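# Pass board through wall slot onto two bearers

## Task

Carry the long board through the opening in the grey panel wall (no part of it may pass above the wall or around either of its ends) and set it down flat on top of the two wooden bearers beyond the wall. The board must rest crosswise on each bearer rather than lengthwise, be held up only by the bearers, and not touch the table, the wall or any offcut. Both bearers and all offcuts must finish on the table top, touching it. The result must stay in place without the robot's help. Finally, open the grippers, hold no loose object, and move the arms away.

## Robot and tools

Robot: two 6-joint arms with parallel grippers, named left_arm and right_arm. The scene frame has its origin on the table top between the arms, +z up, +x out over the table, and left_arm on the +y side. Base of left_arm: (-0.036, +0.296, 0) m, quat_wxyz (+0.997, 0, 0, -0.080). Base of right_arm: (-0.009, -0.372, 0) m, quat_wxyz (+1.000, 0, 0, -0.010). The names left and right do not indicate sides of any image.

Joint order, used in every command row and every per-joint list: waist (joint1), shoulder (joint2), elbow (joint3), wrist pitch (joint4), wrist yaw (joint5), wrist roll (joint6). Stated ranges in rad: waist -2.618 to 3.054, shoulder 0.000 to 3.142, elbow 0.000 to 3.142, wrist pitch -1.571 to 1.571, wrist yaw -1.571 to 1.571, wrist roll -2.094 to 2.094. True ends may differ by up to 0.036 rad.

Command row: one flat list of 14 numbers, each in [-1, 1], covering both arms even if one stays still: left_arm's 6 joint values then its opening, then right_arm's 6 joint values then its opening. Joint values are relative offsets, not poses, scaled so that 1.0 equals 1.202 rad (waist), 1.258 (shoulder), 1.238 (elbow), 2.073 (wrist pitch), 2.022 (wrist yaw and wrist roll). The opening is absolute: +1 fully open, -1 closed.

execute_actions(actions): a list of actions; each action is a table of up to 15 rows, each row lasting one 1/30 s step; if fewer than 15 rows are given the last one repeats. Offsets in every row count from the joint angles at the start of that action (for the first action, the last reported angles), not from the previous row. An action asking any joint to go more than 0.036 rad outward past its range end is rejected for both arms; a malformed action, or a first action failing that test, rejects the whole call. An empty list just reports the state.

move(target, speed, blocking): target is one 14-number row as above, but offsets count from the Joint positions in the latest result that printed them. All joints travel in proportion, so the hand follows a curve. speed (0.01 to 2 rad/s, default 0.5) caps the fastest joint; paths last 0.5 to 10 s. Moves ignore obstacles and the other arm. Finger openings are applied at the start. blocking=false returns after 0.5 s while the arm continues; then call wait or stop before any new motion command. The extra move: line reports the ending (done, off_target, moving, held, fault), limits=held or limits=none, and each arm's joint farthest from target.

wait(seconds): 0 to 10; the arms keep their last commands, and a running move continues. stop(): brakes a running move; fast arms need space to stop; fingers continue. zoom_image(camera, region): region [x0, y0, x1, y1] in pixels, max 504 by 504; cameras cam_head_left, cam_head_right, cam_high, cam_low (896x504) and cam_left_wrist, cam_right_wrist (504x504). read_manual(section): only "licences", which is just legal text. finished_scene(scene): ends the current scene by its number, permanently; call it only once the board is resting correctly and the arms are released and clear.

Results: the state line gives each gripper's end_effector_position (m) and end_effector_quat_wxyz in the scene frame; this point lies between the pads about 1 cm behind the fingertips, fingers point along gripper +z and close along its y axis, and the printed position can be somewhat off at long reach. Joint positions and Joint velocities list each arm's joints (rad, rad/s) plus the pad gap (m; 0.094 open). Joint targets shows what the joints are being driven toward. grip_measured is the opening on the command scale. Step readings list joint angles at some steps; HELD marks a limited step. "joint sent to its limit" means a joint reached its end; "joint command not followed" means the clearance check altered targets. MOTOR HOT warns from 75 °C; at 90 °C that arm stops 10 s; at 100 °C it goes limp and falls. FAULT lines mark stops.

Motion limits: each step the target stays within a lead of the measured angle (waist 0.202, shoulder 0.258, elbow 0.238, wrist pitch 0.573, wrist yaw and roll 0.522 rad), and targets implying more than 70 mm of hand travel are scaled back, so large moves need several actions. Arms sagging under zero offsets should be re-aimed at their wanted angles.

Gripping: to hold, command about 0.03 below grip_measured; pad force tops out near 50 to 62 N.

Avoid: dropping or slamming the board, pushing hard, arms colliding, knocking bearers or offcuts over or off the table, lifting the board over the wall or around its ends, and keeping a grip on anything at the end. Objects may occasionally get a small outside push, so check the final placement.

Each tool is called after "Emit:" in YAML: its name, and indented under it one key for each argument.

## Session

I'll start by checking the robot's state and camera images.

Emit:
execute_actions:
  actions: []

Scene clock: 0.00 s.
left_arm: end_effector_position=(+0.3379, +0.2969, +0.3569) grip_measured=+1.000 end_effector_quat_wxyz=(+0.219, +0.416, +0.644, +0.603) | right_arm: end_effector_position=(+0.5263, -0.1497, +0.2995) grip_measured=+1.000 end_effector_quat_wxyz=(+0.719, -0.550, +0.410, +0.110)
Joint names: [waist, shoulder, elbow, wrist pitch, wrist yaw, wrist roll]
Joint positions: left_arm=[-0.265  1.271  1.199 -0.287 -1.046  1.482  0.094] | right_arm=[ 0.162  2.058  1.539  0.617 -0.939 -0.699  0.094]
Joint velocities: left_arm=[ 0.002  0.017 -0.002 -0.007 -0.022  0.007  0.   ] | right_arm=[-0.022 -0.007 -0.007 -0.051 -0.095 -0.066  0.   ]
Motor temperatures (°C, as the motors report them): left_arm=[16 15 14 17 15 14] | right_arm=[17 17 13 15 14 16]
Joint targets: left_arm=[-0.265 1.264 1.208 -0.288 -1.049 1.475] | right_arm=[0.162 2.051 1.546 0.610 -0.937 -0.694]

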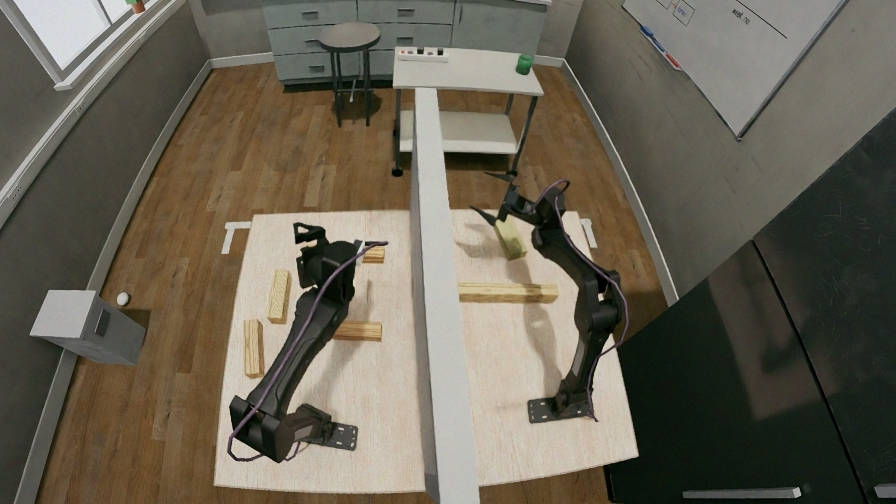

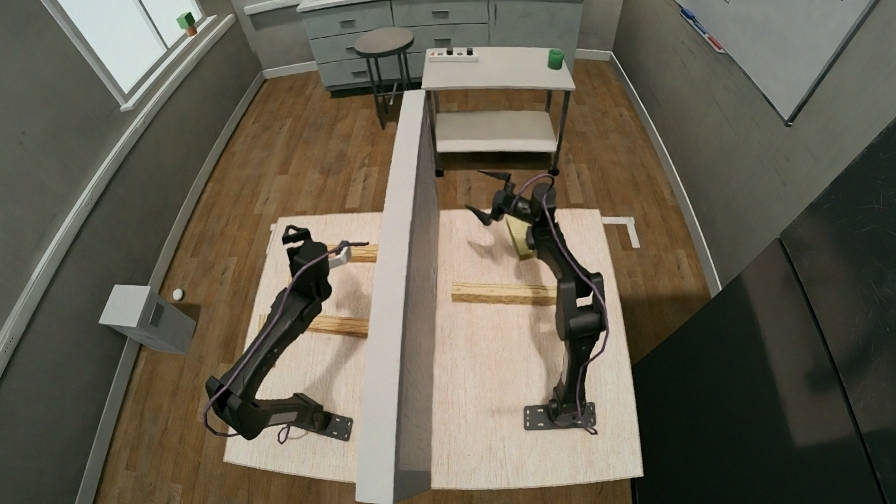

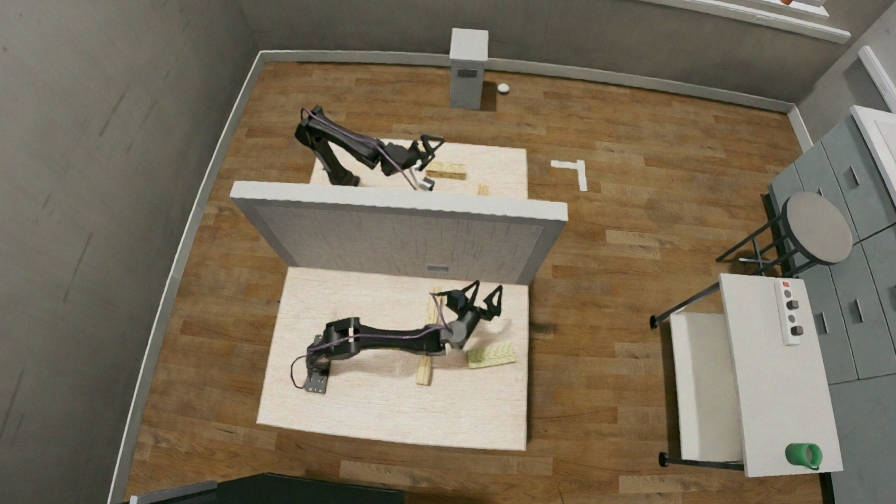

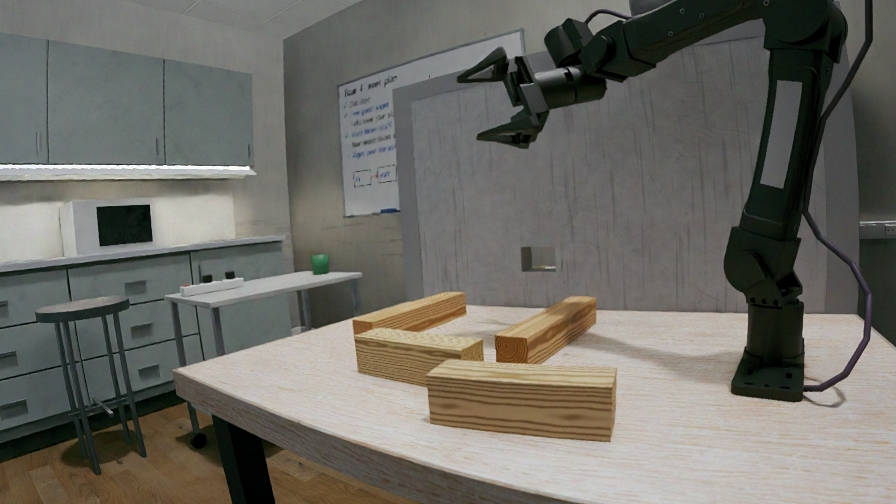

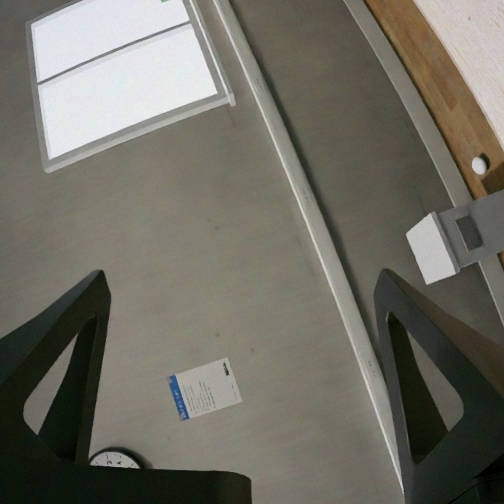

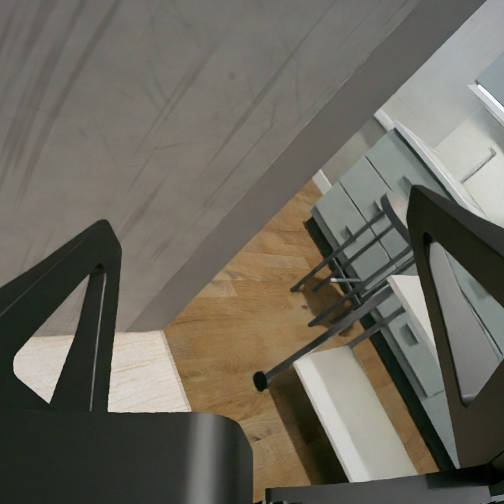

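Emit:
zoom_image:
  camera: "cam_high"
  region: [230, 100, 580, 460]

Emit:
zoom_image:
  camera: "cam_low"
  region: [330, 200, 834, 504]

Region (230, 100, 580, 460) of cam_high's 896x504 image, scaled by 1.400, with more detail than that image has; it fills the left 490 columns of this view, and the rest is white.

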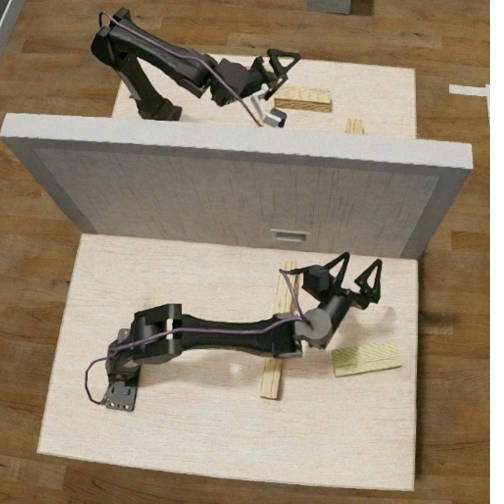

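Region (330, 200, 834, 504) of cam_low's 896x504 image, scaled by 1.000; it fills the top 304 rows of this view, and the rest is white.

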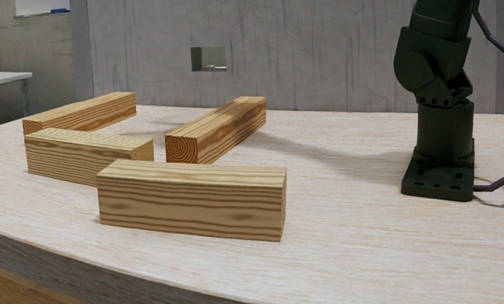

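Emit:
zoom_image:
  camera: "cam_head_left"
  region: [210, 200, 470, 490]

Emit:
zoom_image:
  camera: "cam_head_left"
  region: [400, 160, 650, 490]

Region (210, 200, 470, 490) of cam_head_left's 896x504 image, scaled by 1.738, with more detail than that image has; it fills the left 452 columns of this view, and the rest is white.

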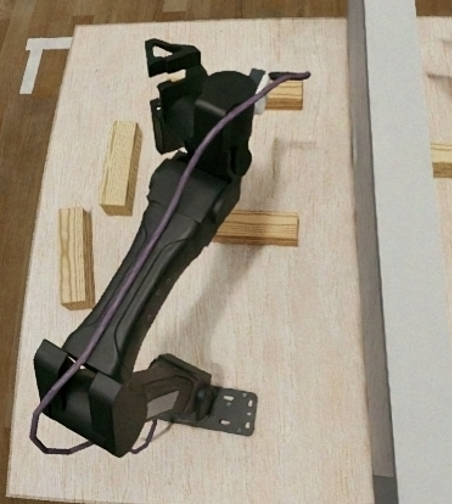

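Region (400, 160, 650, 490) of cam_head_left's 896x504 image, scaled by 1.527, with more detail than that image has; it fills the left 382 columns of this view, and the rest is white.

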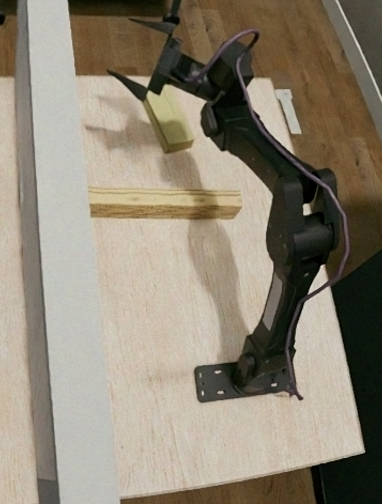

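Emit:
move:
  target: [0.97, 0, 0, 0, 0, 0, 1, -0.97, 0, 0, 0, 0, 0, 1]
  speed: 1.0

Scene clock: 4.80 s.
left_arm: end_effector_position=(+0.1115, +0.6400, +0.3567) grip_measured=+1.000 end_effector_quat_wxyz=(-0.148, -0.004, +0.767, +0.624) | right_arm: end_effector_position=(+0.4037, -0.7789, +0.2995) grip_measured=+1.000 end_effector_quat_wxyz=(+0.660, -0.231, +0.646, -0.307)
Joint names: [waist, shoulder, elbow, wrist pitch, wrist yaw, wrist roll]
Joint positions: left_arm=[ 0.9    1.271  1.199 -0.287 -1.042  1.484  0.094] | right_arm=[-1.01   2.058  1.539  0.617 -0.937 -0.7    0.094]
Joint velocities: left_arm=[ 0.002  0.012  0.002 -0.022 -0.007 -0.051  0.   ] | right_arm=[-0.002  0.017  0.007  0.007  0.066 -0.007  0.   ]
Motor temperatures (°C, as the motors report them): left_arm=[16 15 15 17 15 14] | right_arm=[17 19 14 16 14 16]
Joint targets: left_arm=[0.901 1.271 1.199 -0.287 -1.046 1.482] | right_arm=[-1.004 2.058 1.539 0.617 -0.939 -0.699]
move: done; limits=none; left_arm: farthest joint: the wrist yaw, 0.004 radians from its target (0.000 radians at the start); right_arm: farthest joint: the waist, 0.006 radians from its target (1.166 radians at the start)

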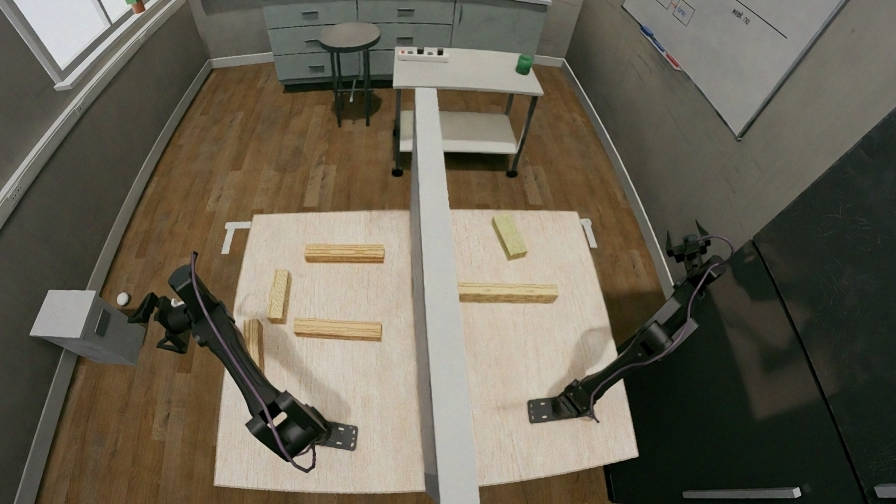

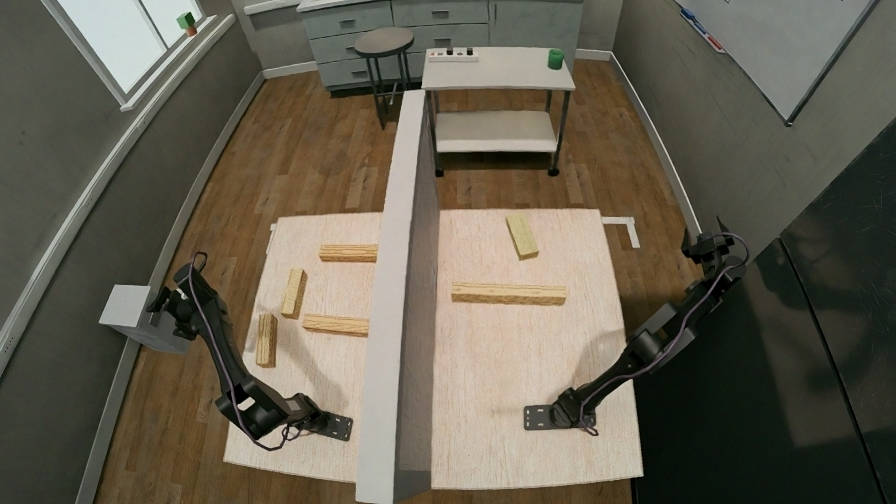

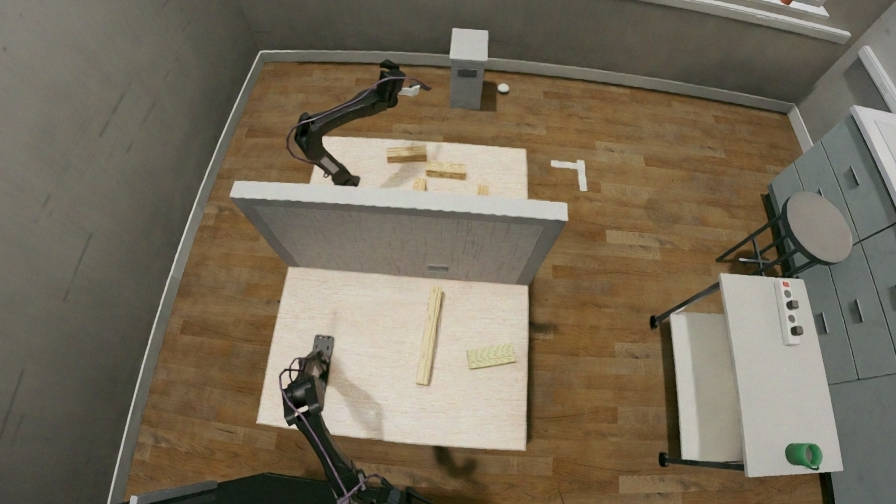

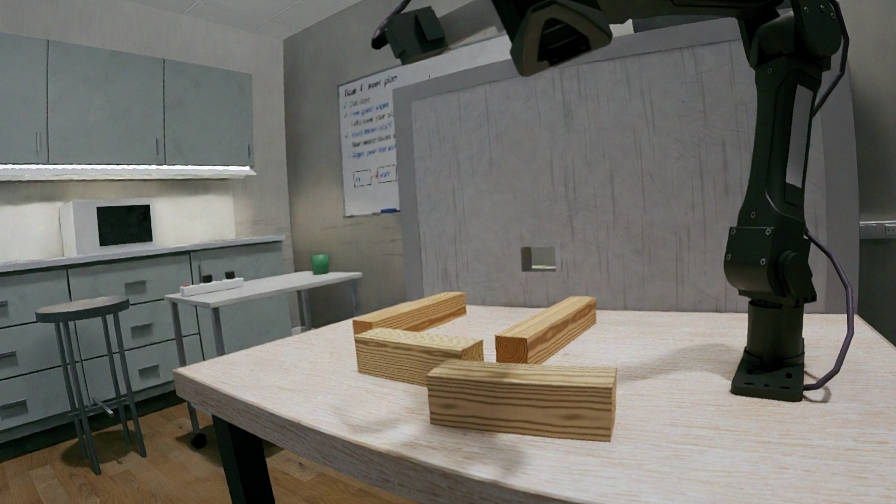

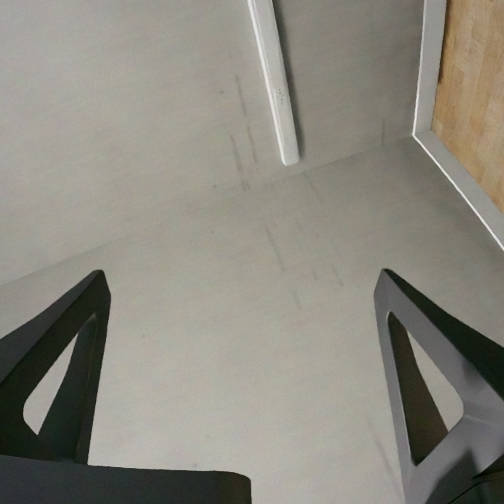

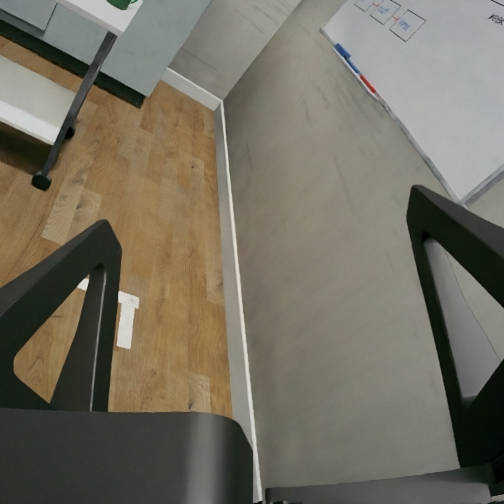

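Emit:
zoom_image:
  camera: "cam_head_left"
  region: [200, 190, 660, 500]

Region (200, 190, 660, 500) of cam_head_left's 896x504 image, scaled by 1.096, with more detail than that image has; it fills the top 340 rows of this view, and the rest is white.

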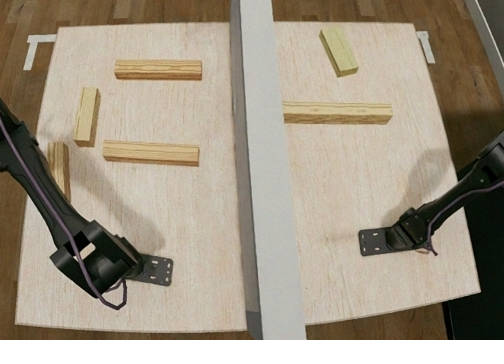

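Emit:
zoom_image:
  camera: "cam_high"
  region: [220, 120, 580, 460]

Region (220, 120, 580, 460) of cam_high's 896x504 image, scaled by 1.400, with more detail than that image has.

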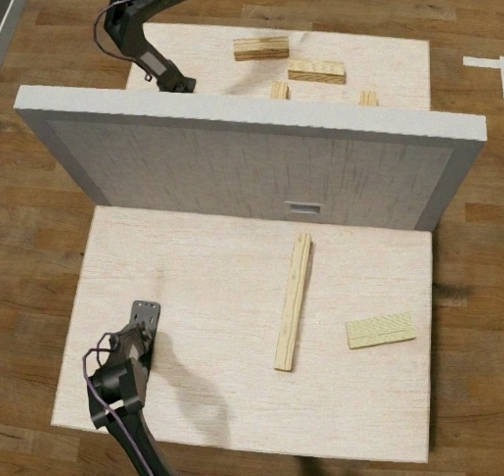

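Emit:
zoom_image:
  camera: "cam_high"
  region: [400, 240, 480, 300]

Emit:
zoom_image:
  camera: "cam_low"
  region: [480, 220, 620, 320]

Region (400, 240, 480, 300) of cam_high's 896x504 image, scaled by 6.300, with more detail than that image has; it fills the top 378 rows of this view, and the rest is white.

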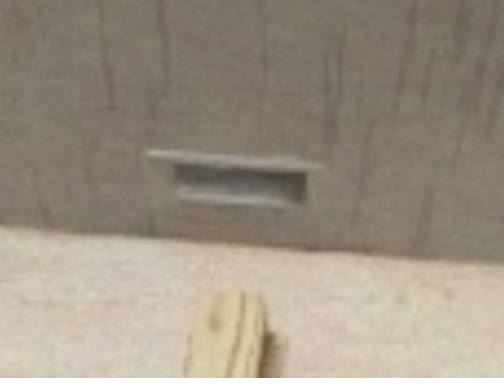

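Region (480, 220, 620, 320) of cam_low's 896x504 image, scaled by 3.600, with more detail than that image has; it fills the top 360 rows of this view, and the rest is white.

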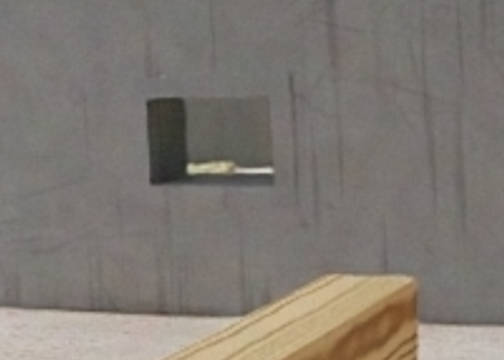

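Emit:
zoom_image:
  camera: "cam_low"
  region: [380, 0, 884, 504]

Region (380, 0, 884, 504) of cam_low's 896x504 image, scaled by 1.000.

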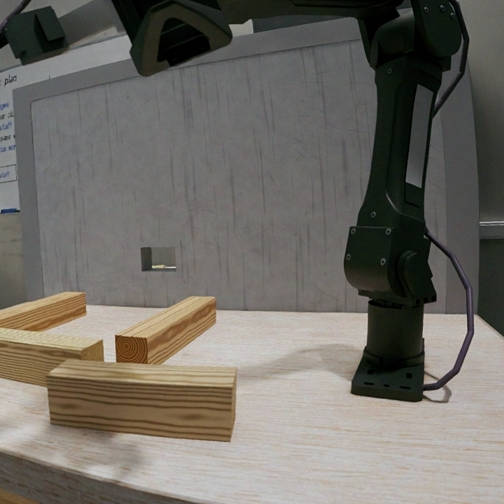

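Emit:
zoom_image:
  camera: "cam_low"
  region: [380, 30, 660, 130]

Region (380, 30, 660, 130) of cam_low's 896x504 image, scaled by 1.800, with more detail than that image has; it fills the top 180 rows of this view, and the rest is white.

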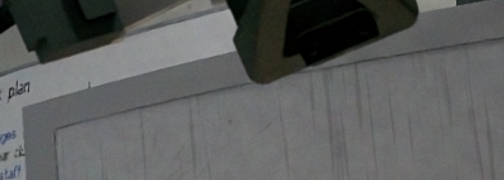

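Emit:
zoom_image:
  camera: "cam_high"
  region: [225, 170, 585, 300]

Region (225, 170, 585, 300) of cam_high's 896x504 image, scaled by 1.400, with more detail than that image has; it fills the top 182 rows of this view, and the rest is white.

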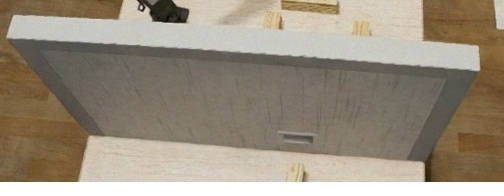

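Emit:
move:
  target: [-0.6952, 0.7925, -0.1320, 0.7330, 1.0, -0.7339, 1, 1.0, -0.0734, 0.2662, -1.0, 0.4634, -0.1925, 1]
  speed: 1.2

Scene clock: 19.10 s.
left_arm: end_effector_position=(+0.4481, +0.0998, +0.1153) grip_measured=+1.000 end_effector_quat_wxyz=(+0.613, +0.364, +0.603, -0.357) | right_arm: end_effector_position=(+0.3568, -0.3062, +0.1337) grip_measured=+1.000 end_effector_quat_wxyz=(-0.012, -0.588, +0.809, +0.007)
Joint names: [waist, shoulder, elbow, wrist pitch, wrist yaw, wrist roll]
Joint positions: left_arm=[0.059 2.263 1.049 1.226 0.97  0.006 0.094] | right_arm=[ 0.195  1.988  1.836 -1.445 -0.002 -1.083  0.094]
Joint velocities: left_arm=[ 0.012 -0.032 -0.007  0.037  0.007 -0.037  0.   ] | right_arm=[ 0.002  0.007 -0.002  0.125 -0.007  0.037  0.   ]
Motor temperatures (°C, as the motors report them): left_arm=[16 16 16 19 15 14] | right_arm=[17 22 15 18 14 16]
Joint targets: left_arm=[0.064 2.268 1.036 1.232 0.980 0.000] | right_arm=[0.192 1.966 1.869 -1.456 -0.001 -1.089]
move: off_target (right_arm); limits=none; left_arm: farthest joint: the elbow, 0.014 radians from its target (0.164 radians at the start); right_arm: farthest joint: the elbow, 0.033 radians from its target (0.329 radians at the start)

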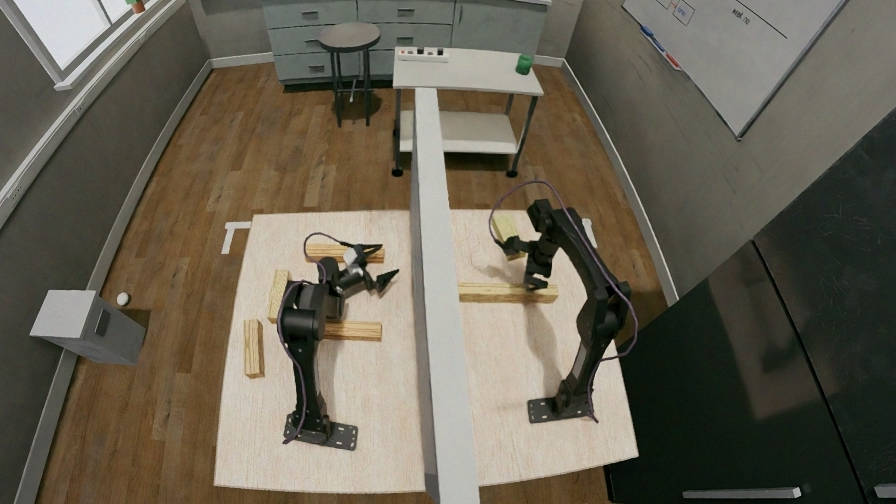

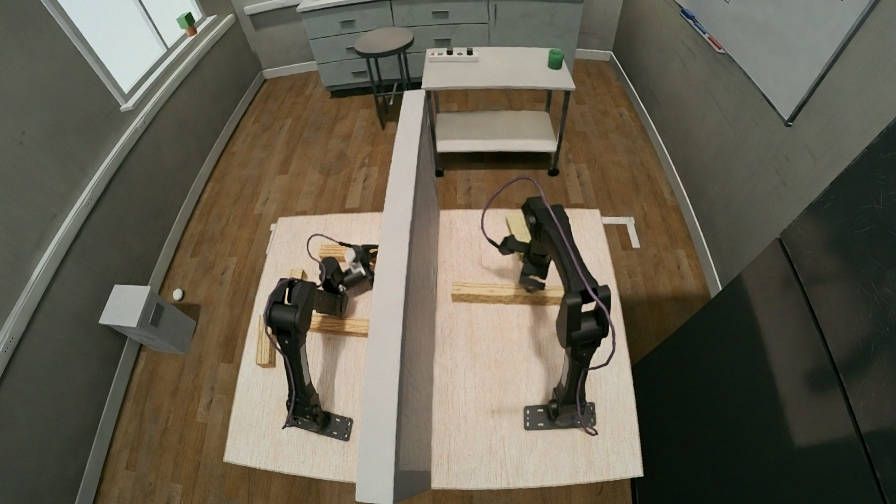

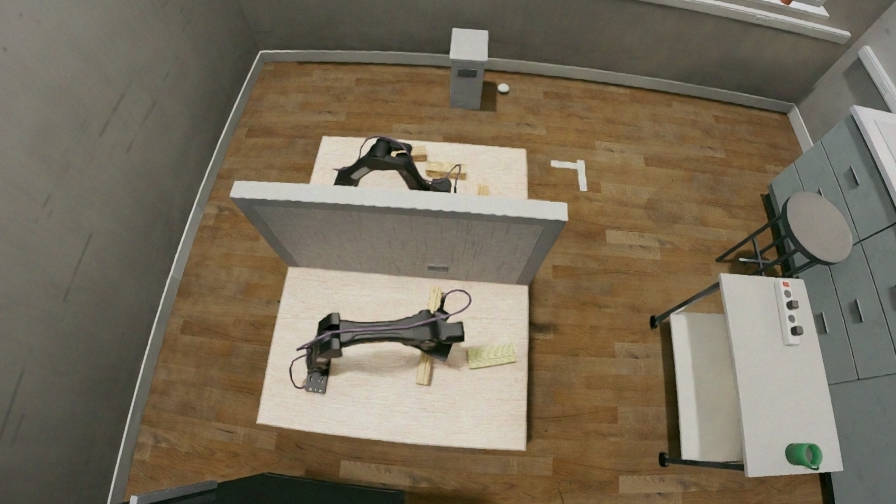

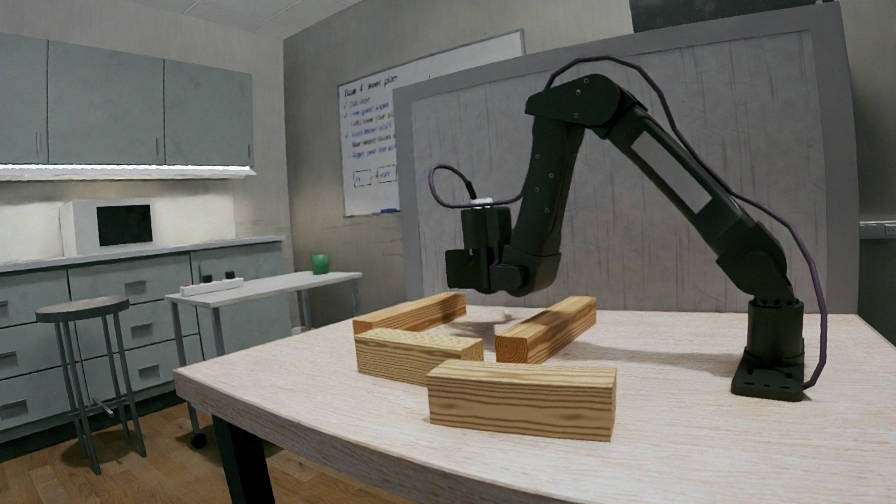

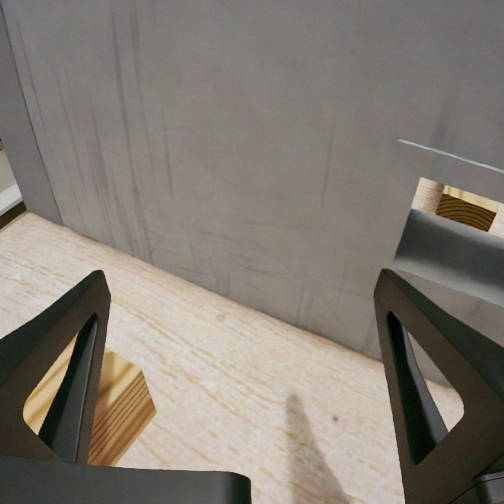

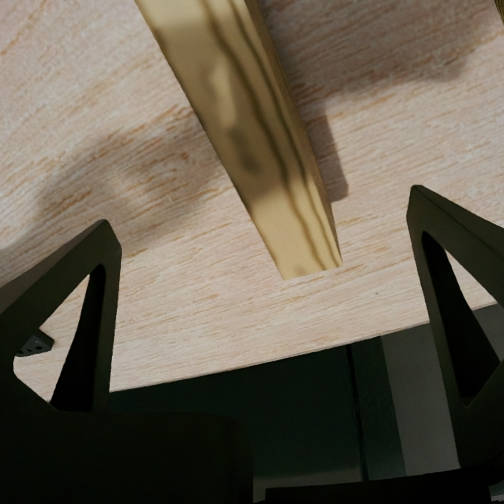

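Emit:
move:
  target: [0.004, 0.004, -0.011, 0.003, 0.25, -0.003, 1, 0.255, -0.018, 0.026, -0.014, 0, -0.003, 1]
  speed: 0.8

Scene clock: 22.57 s.
left_arm: end_effector_position=(+0.3635, +0.0780, +0.1145) grip_measured=+1.000 end_effector_quat_wxyz=(+0.506, +0.503, +0.496, -0.495) | right_arm: end_effector_position=(+0.3160, -0.2016, +0.1339) grip_measured=+1.000 end_effector_quat_wxyz=(+0.022, +0.705, -0.709, -0.005)
Joint names: [waist, shoulder, elbow, wrist pitch, wrist yaw, wrist roll]
Joint positions: left_arm=[0.059 2.263 1.049 1.228 1.465 0.005 0.094] | right_arm=[ 0.503  1.988  1.836 -1.464  0.004 -1.084  0.094]
Joint velocities: left_arm=[-0.022  0.002  0.002 -0.007 -0.007 -0.022  0.   ] | right_arm=[-0.002  0.017 -0.002 -0.051  0.037 -0.022  0.   ]
Motor temperatures (°C, as the motors report them): left_arm=[16 17 16 19 15 14] | right_arm=[17 22 16 17 14 16]
Joint targets: left_arm=[0.064 2.268 1.036 1.232 1.475 -0.000] | right_arm=[0.502 1.966 1.868 -1.474 -0.002 -1.089]
move: off_target (right_arm); limits=none; left_arm: farthest joint: the elbow, 0.014 radians from its target (0.014 radians at the start); right_arm: farthest joint: the elbow, 0.032 radians from its target (0.032 radians at the start)

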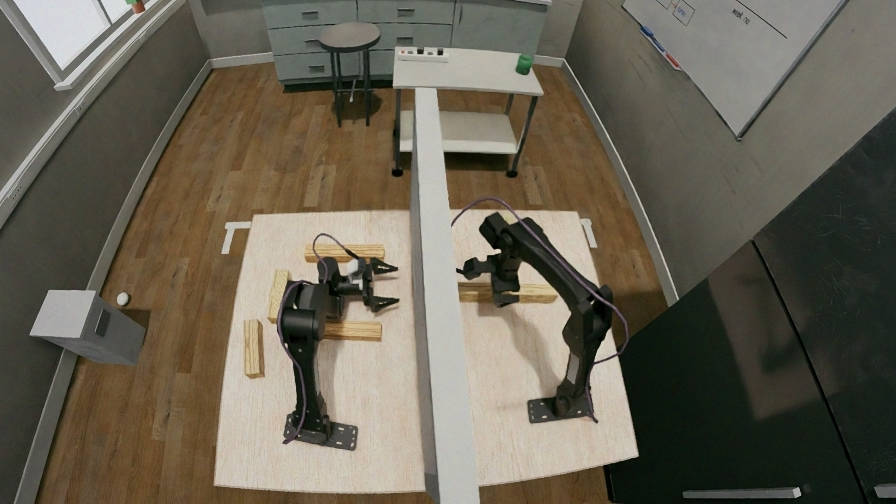

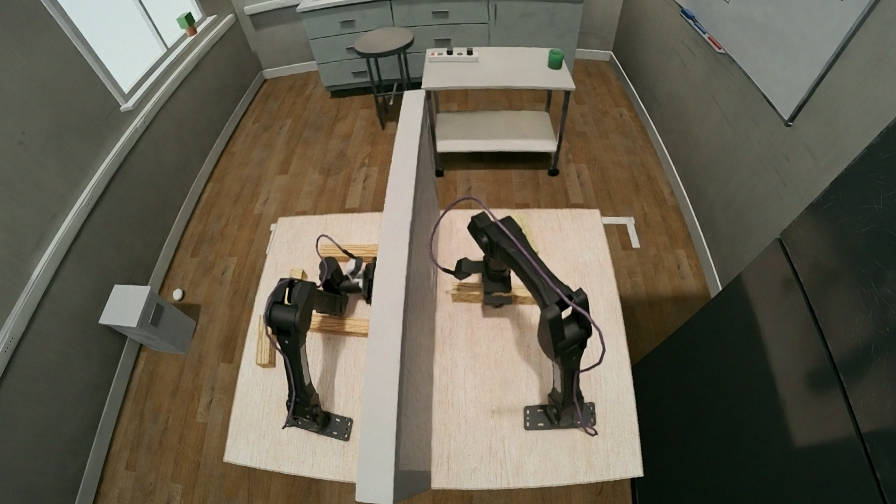

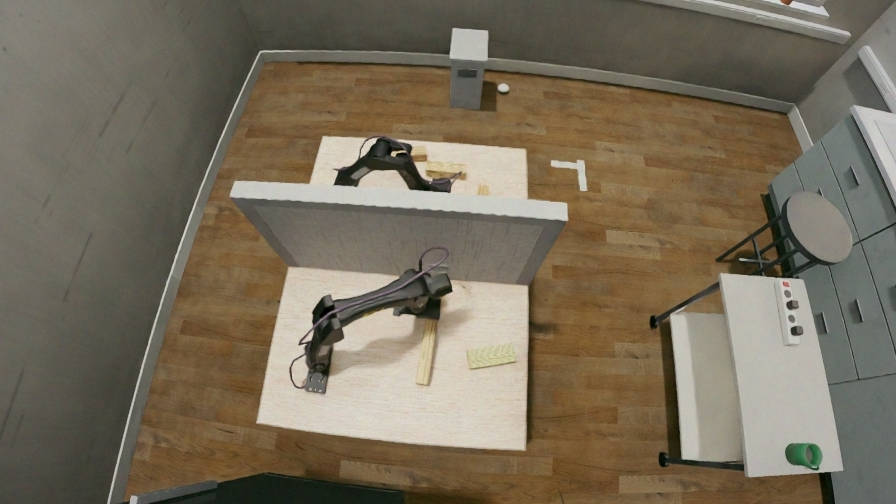

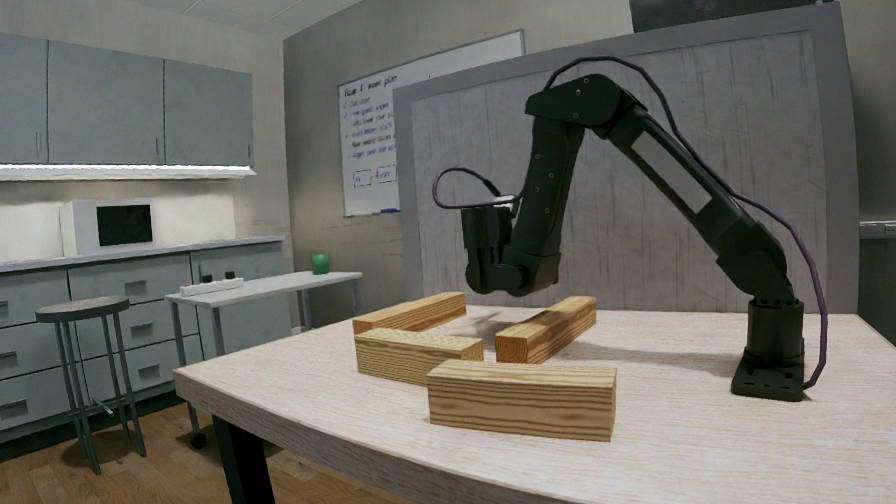

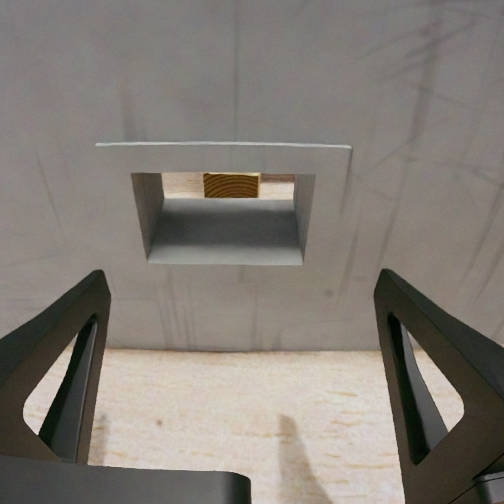

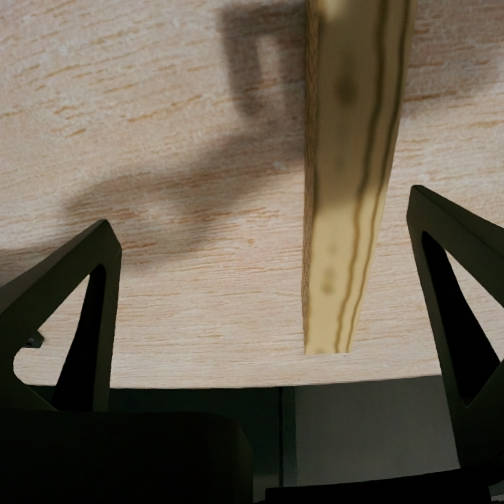

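Emit:
zoom_image:
  camera: "cam_high"
  region: [360, 240, 520, 400]

Region (360, 240, 520, 400) of cam_high's 896x504 image, scaled by 3.150, with more detail than that image has.

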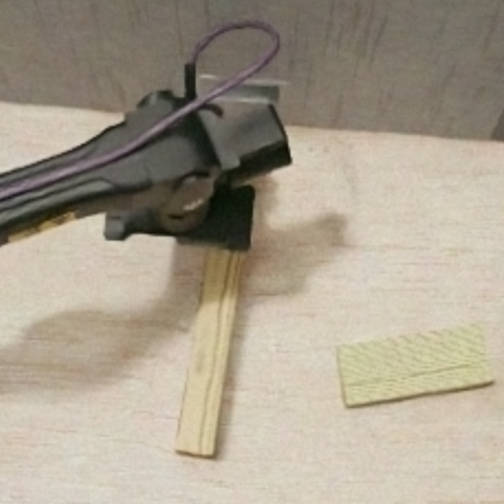

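Emit:
zoom_image:
  camera: "cam_low"
  region: [400, 150, 640, 330]

Region (400, 150, 640, 330) of cam_low's 896x504 image, scaled by 2.100, with more detail than that image has; it fills the top 378 rows of this view, and the rest is white.

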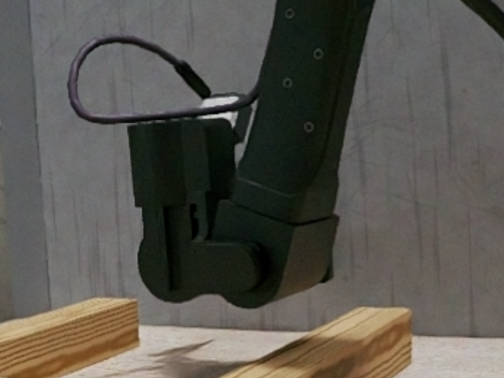

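Emit:
zoom_image:
  camera: "cam_left_wrist"
  region: [80, 130, 400, 370]

Region (80, 130, 400, 370) of cam_left_wrist's 504x504 image, scaled by 1.575, with more detail than that image has; it fills the top 378 rows of this view, and the rest is white.

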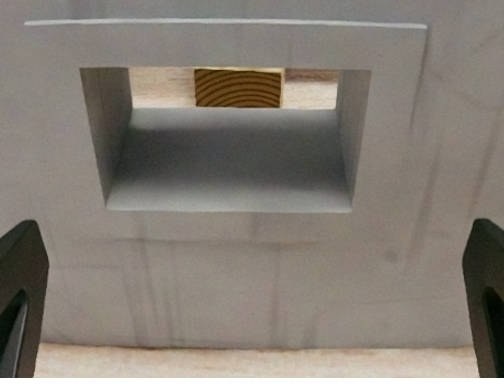

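Emit:
move:
  target: [0, 0, 0, 0, 0, 0, 1, -0.5303, 0.052, -0.345, 0.1661, -0.3916, -0.3494, 1]
  speed: 1.0

Scene clock: 39.07 s.
left_arm: end_effector_position=(+0.3633, +0.0780, +0.1145) grip_measured=+1.000 end_effector_quat_wxyz=(+0.506, +0.503, +0.496, -0.495) | right_arm: end_effector_position=(+0.3467, -0.3041, +0.0625) grip_measured=+1.000 end_effector_quat_wxyz=(-0.258, +0.649, -0.661, -0.275)
Joint names: [waist, shoulder, elbow, wrist pitch, wrist yaw, wrist roll]
Joint positions: left_arm=[0.059 2.263 1.049 1.228 1.466 0.005 0.094] | right_arm=[-0.139  2.049  1.426 -1.125 -0.758 -1.783  0.094]
Joint velocities: left_arm=[ 0.007  0.007 -0.012 -0.081 -0.022 -0.022  0.   ] | right_arm=[-0.002 -0.002 -0.002  0.022 -0.022 -0.022  0.   ]
Motor temperatures (°C, as the motors report them): left_arm=[16 19 15 19 15 14] | right_arm=[17 23 16 17 14 16]
Joint targets: left_arm=[0.059 2.263 1.049 1.228 1.465 0.005] | right_arm=[-0.135 2.054 1.409 -1.120 -0.788 -1.790]
move: off_target (right_arm); limits=none; left_arm: farthest joint: the wrist yaw, 0.001 radians from its target (0.001 radians at the start); right_arm: farthest joint: the wrist yaw, 0.030 radians from its target (0.792 radians at the start)

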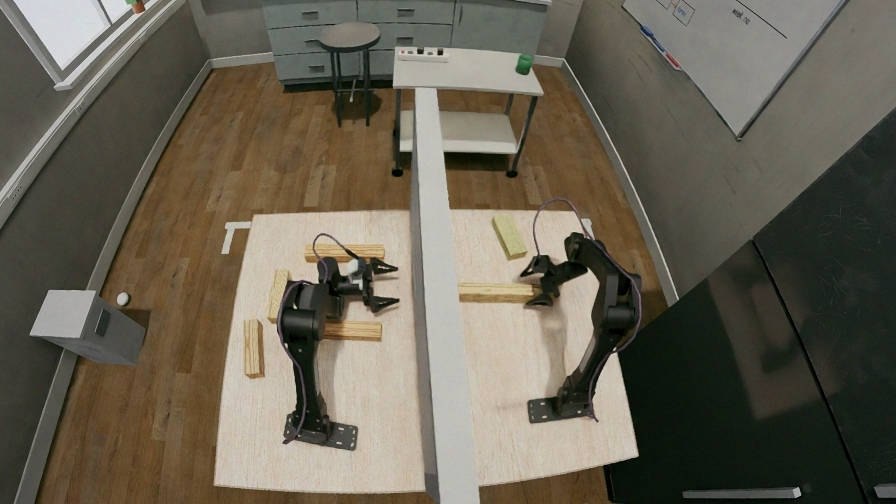

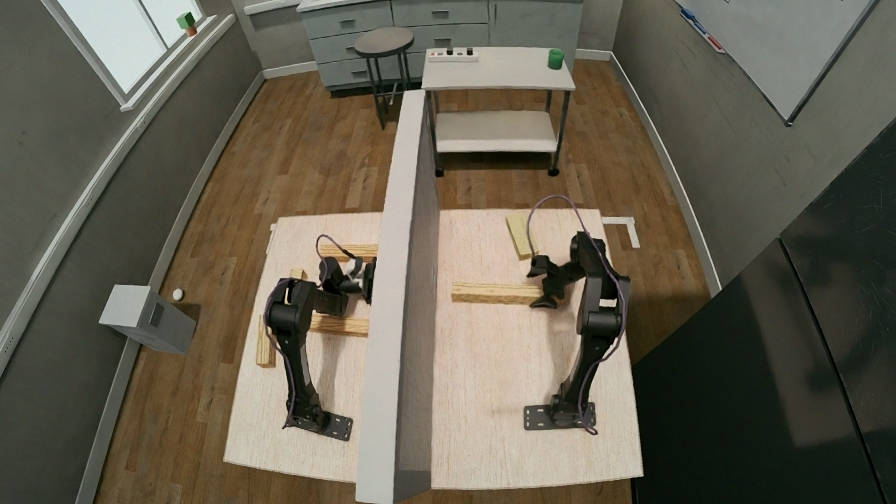

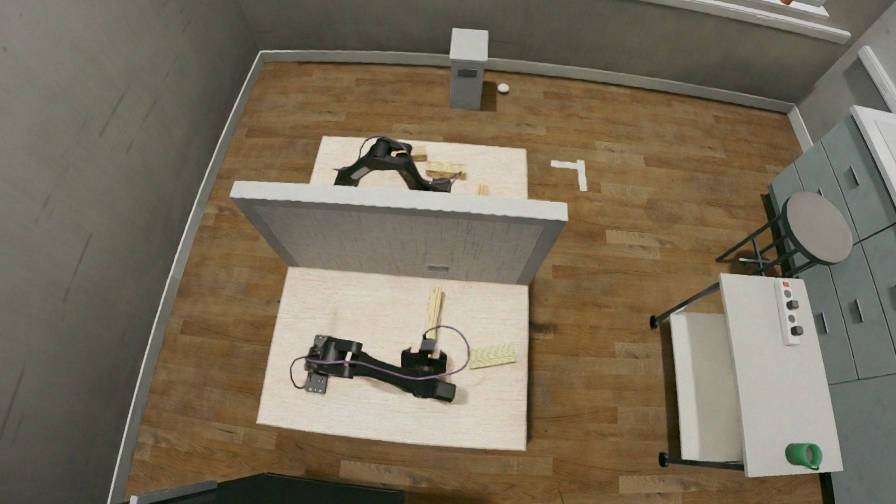

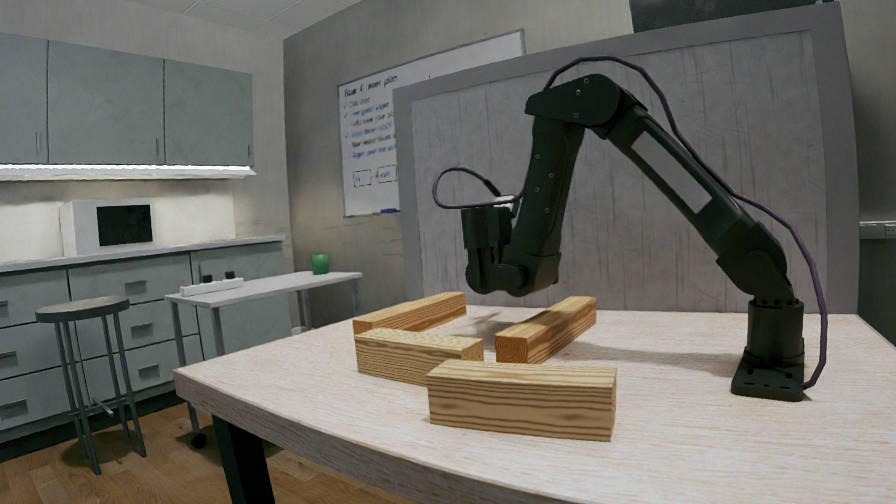

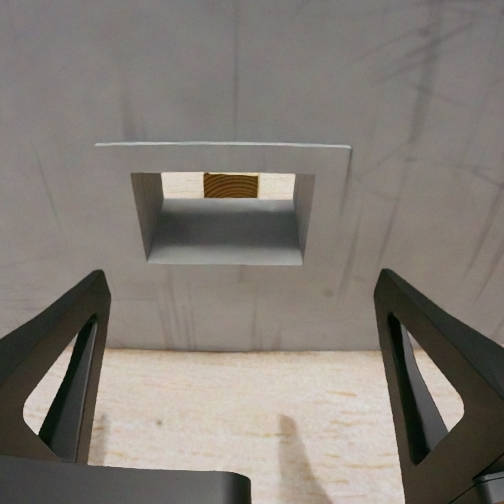

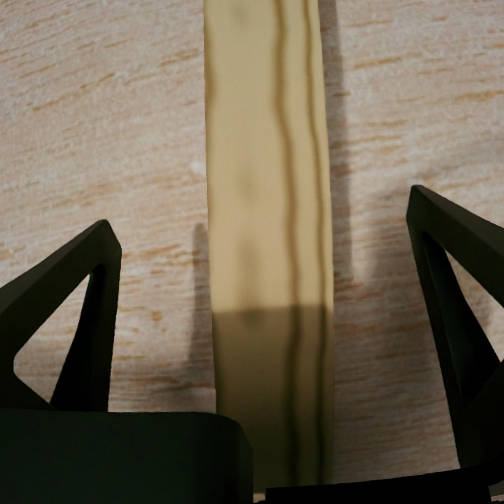

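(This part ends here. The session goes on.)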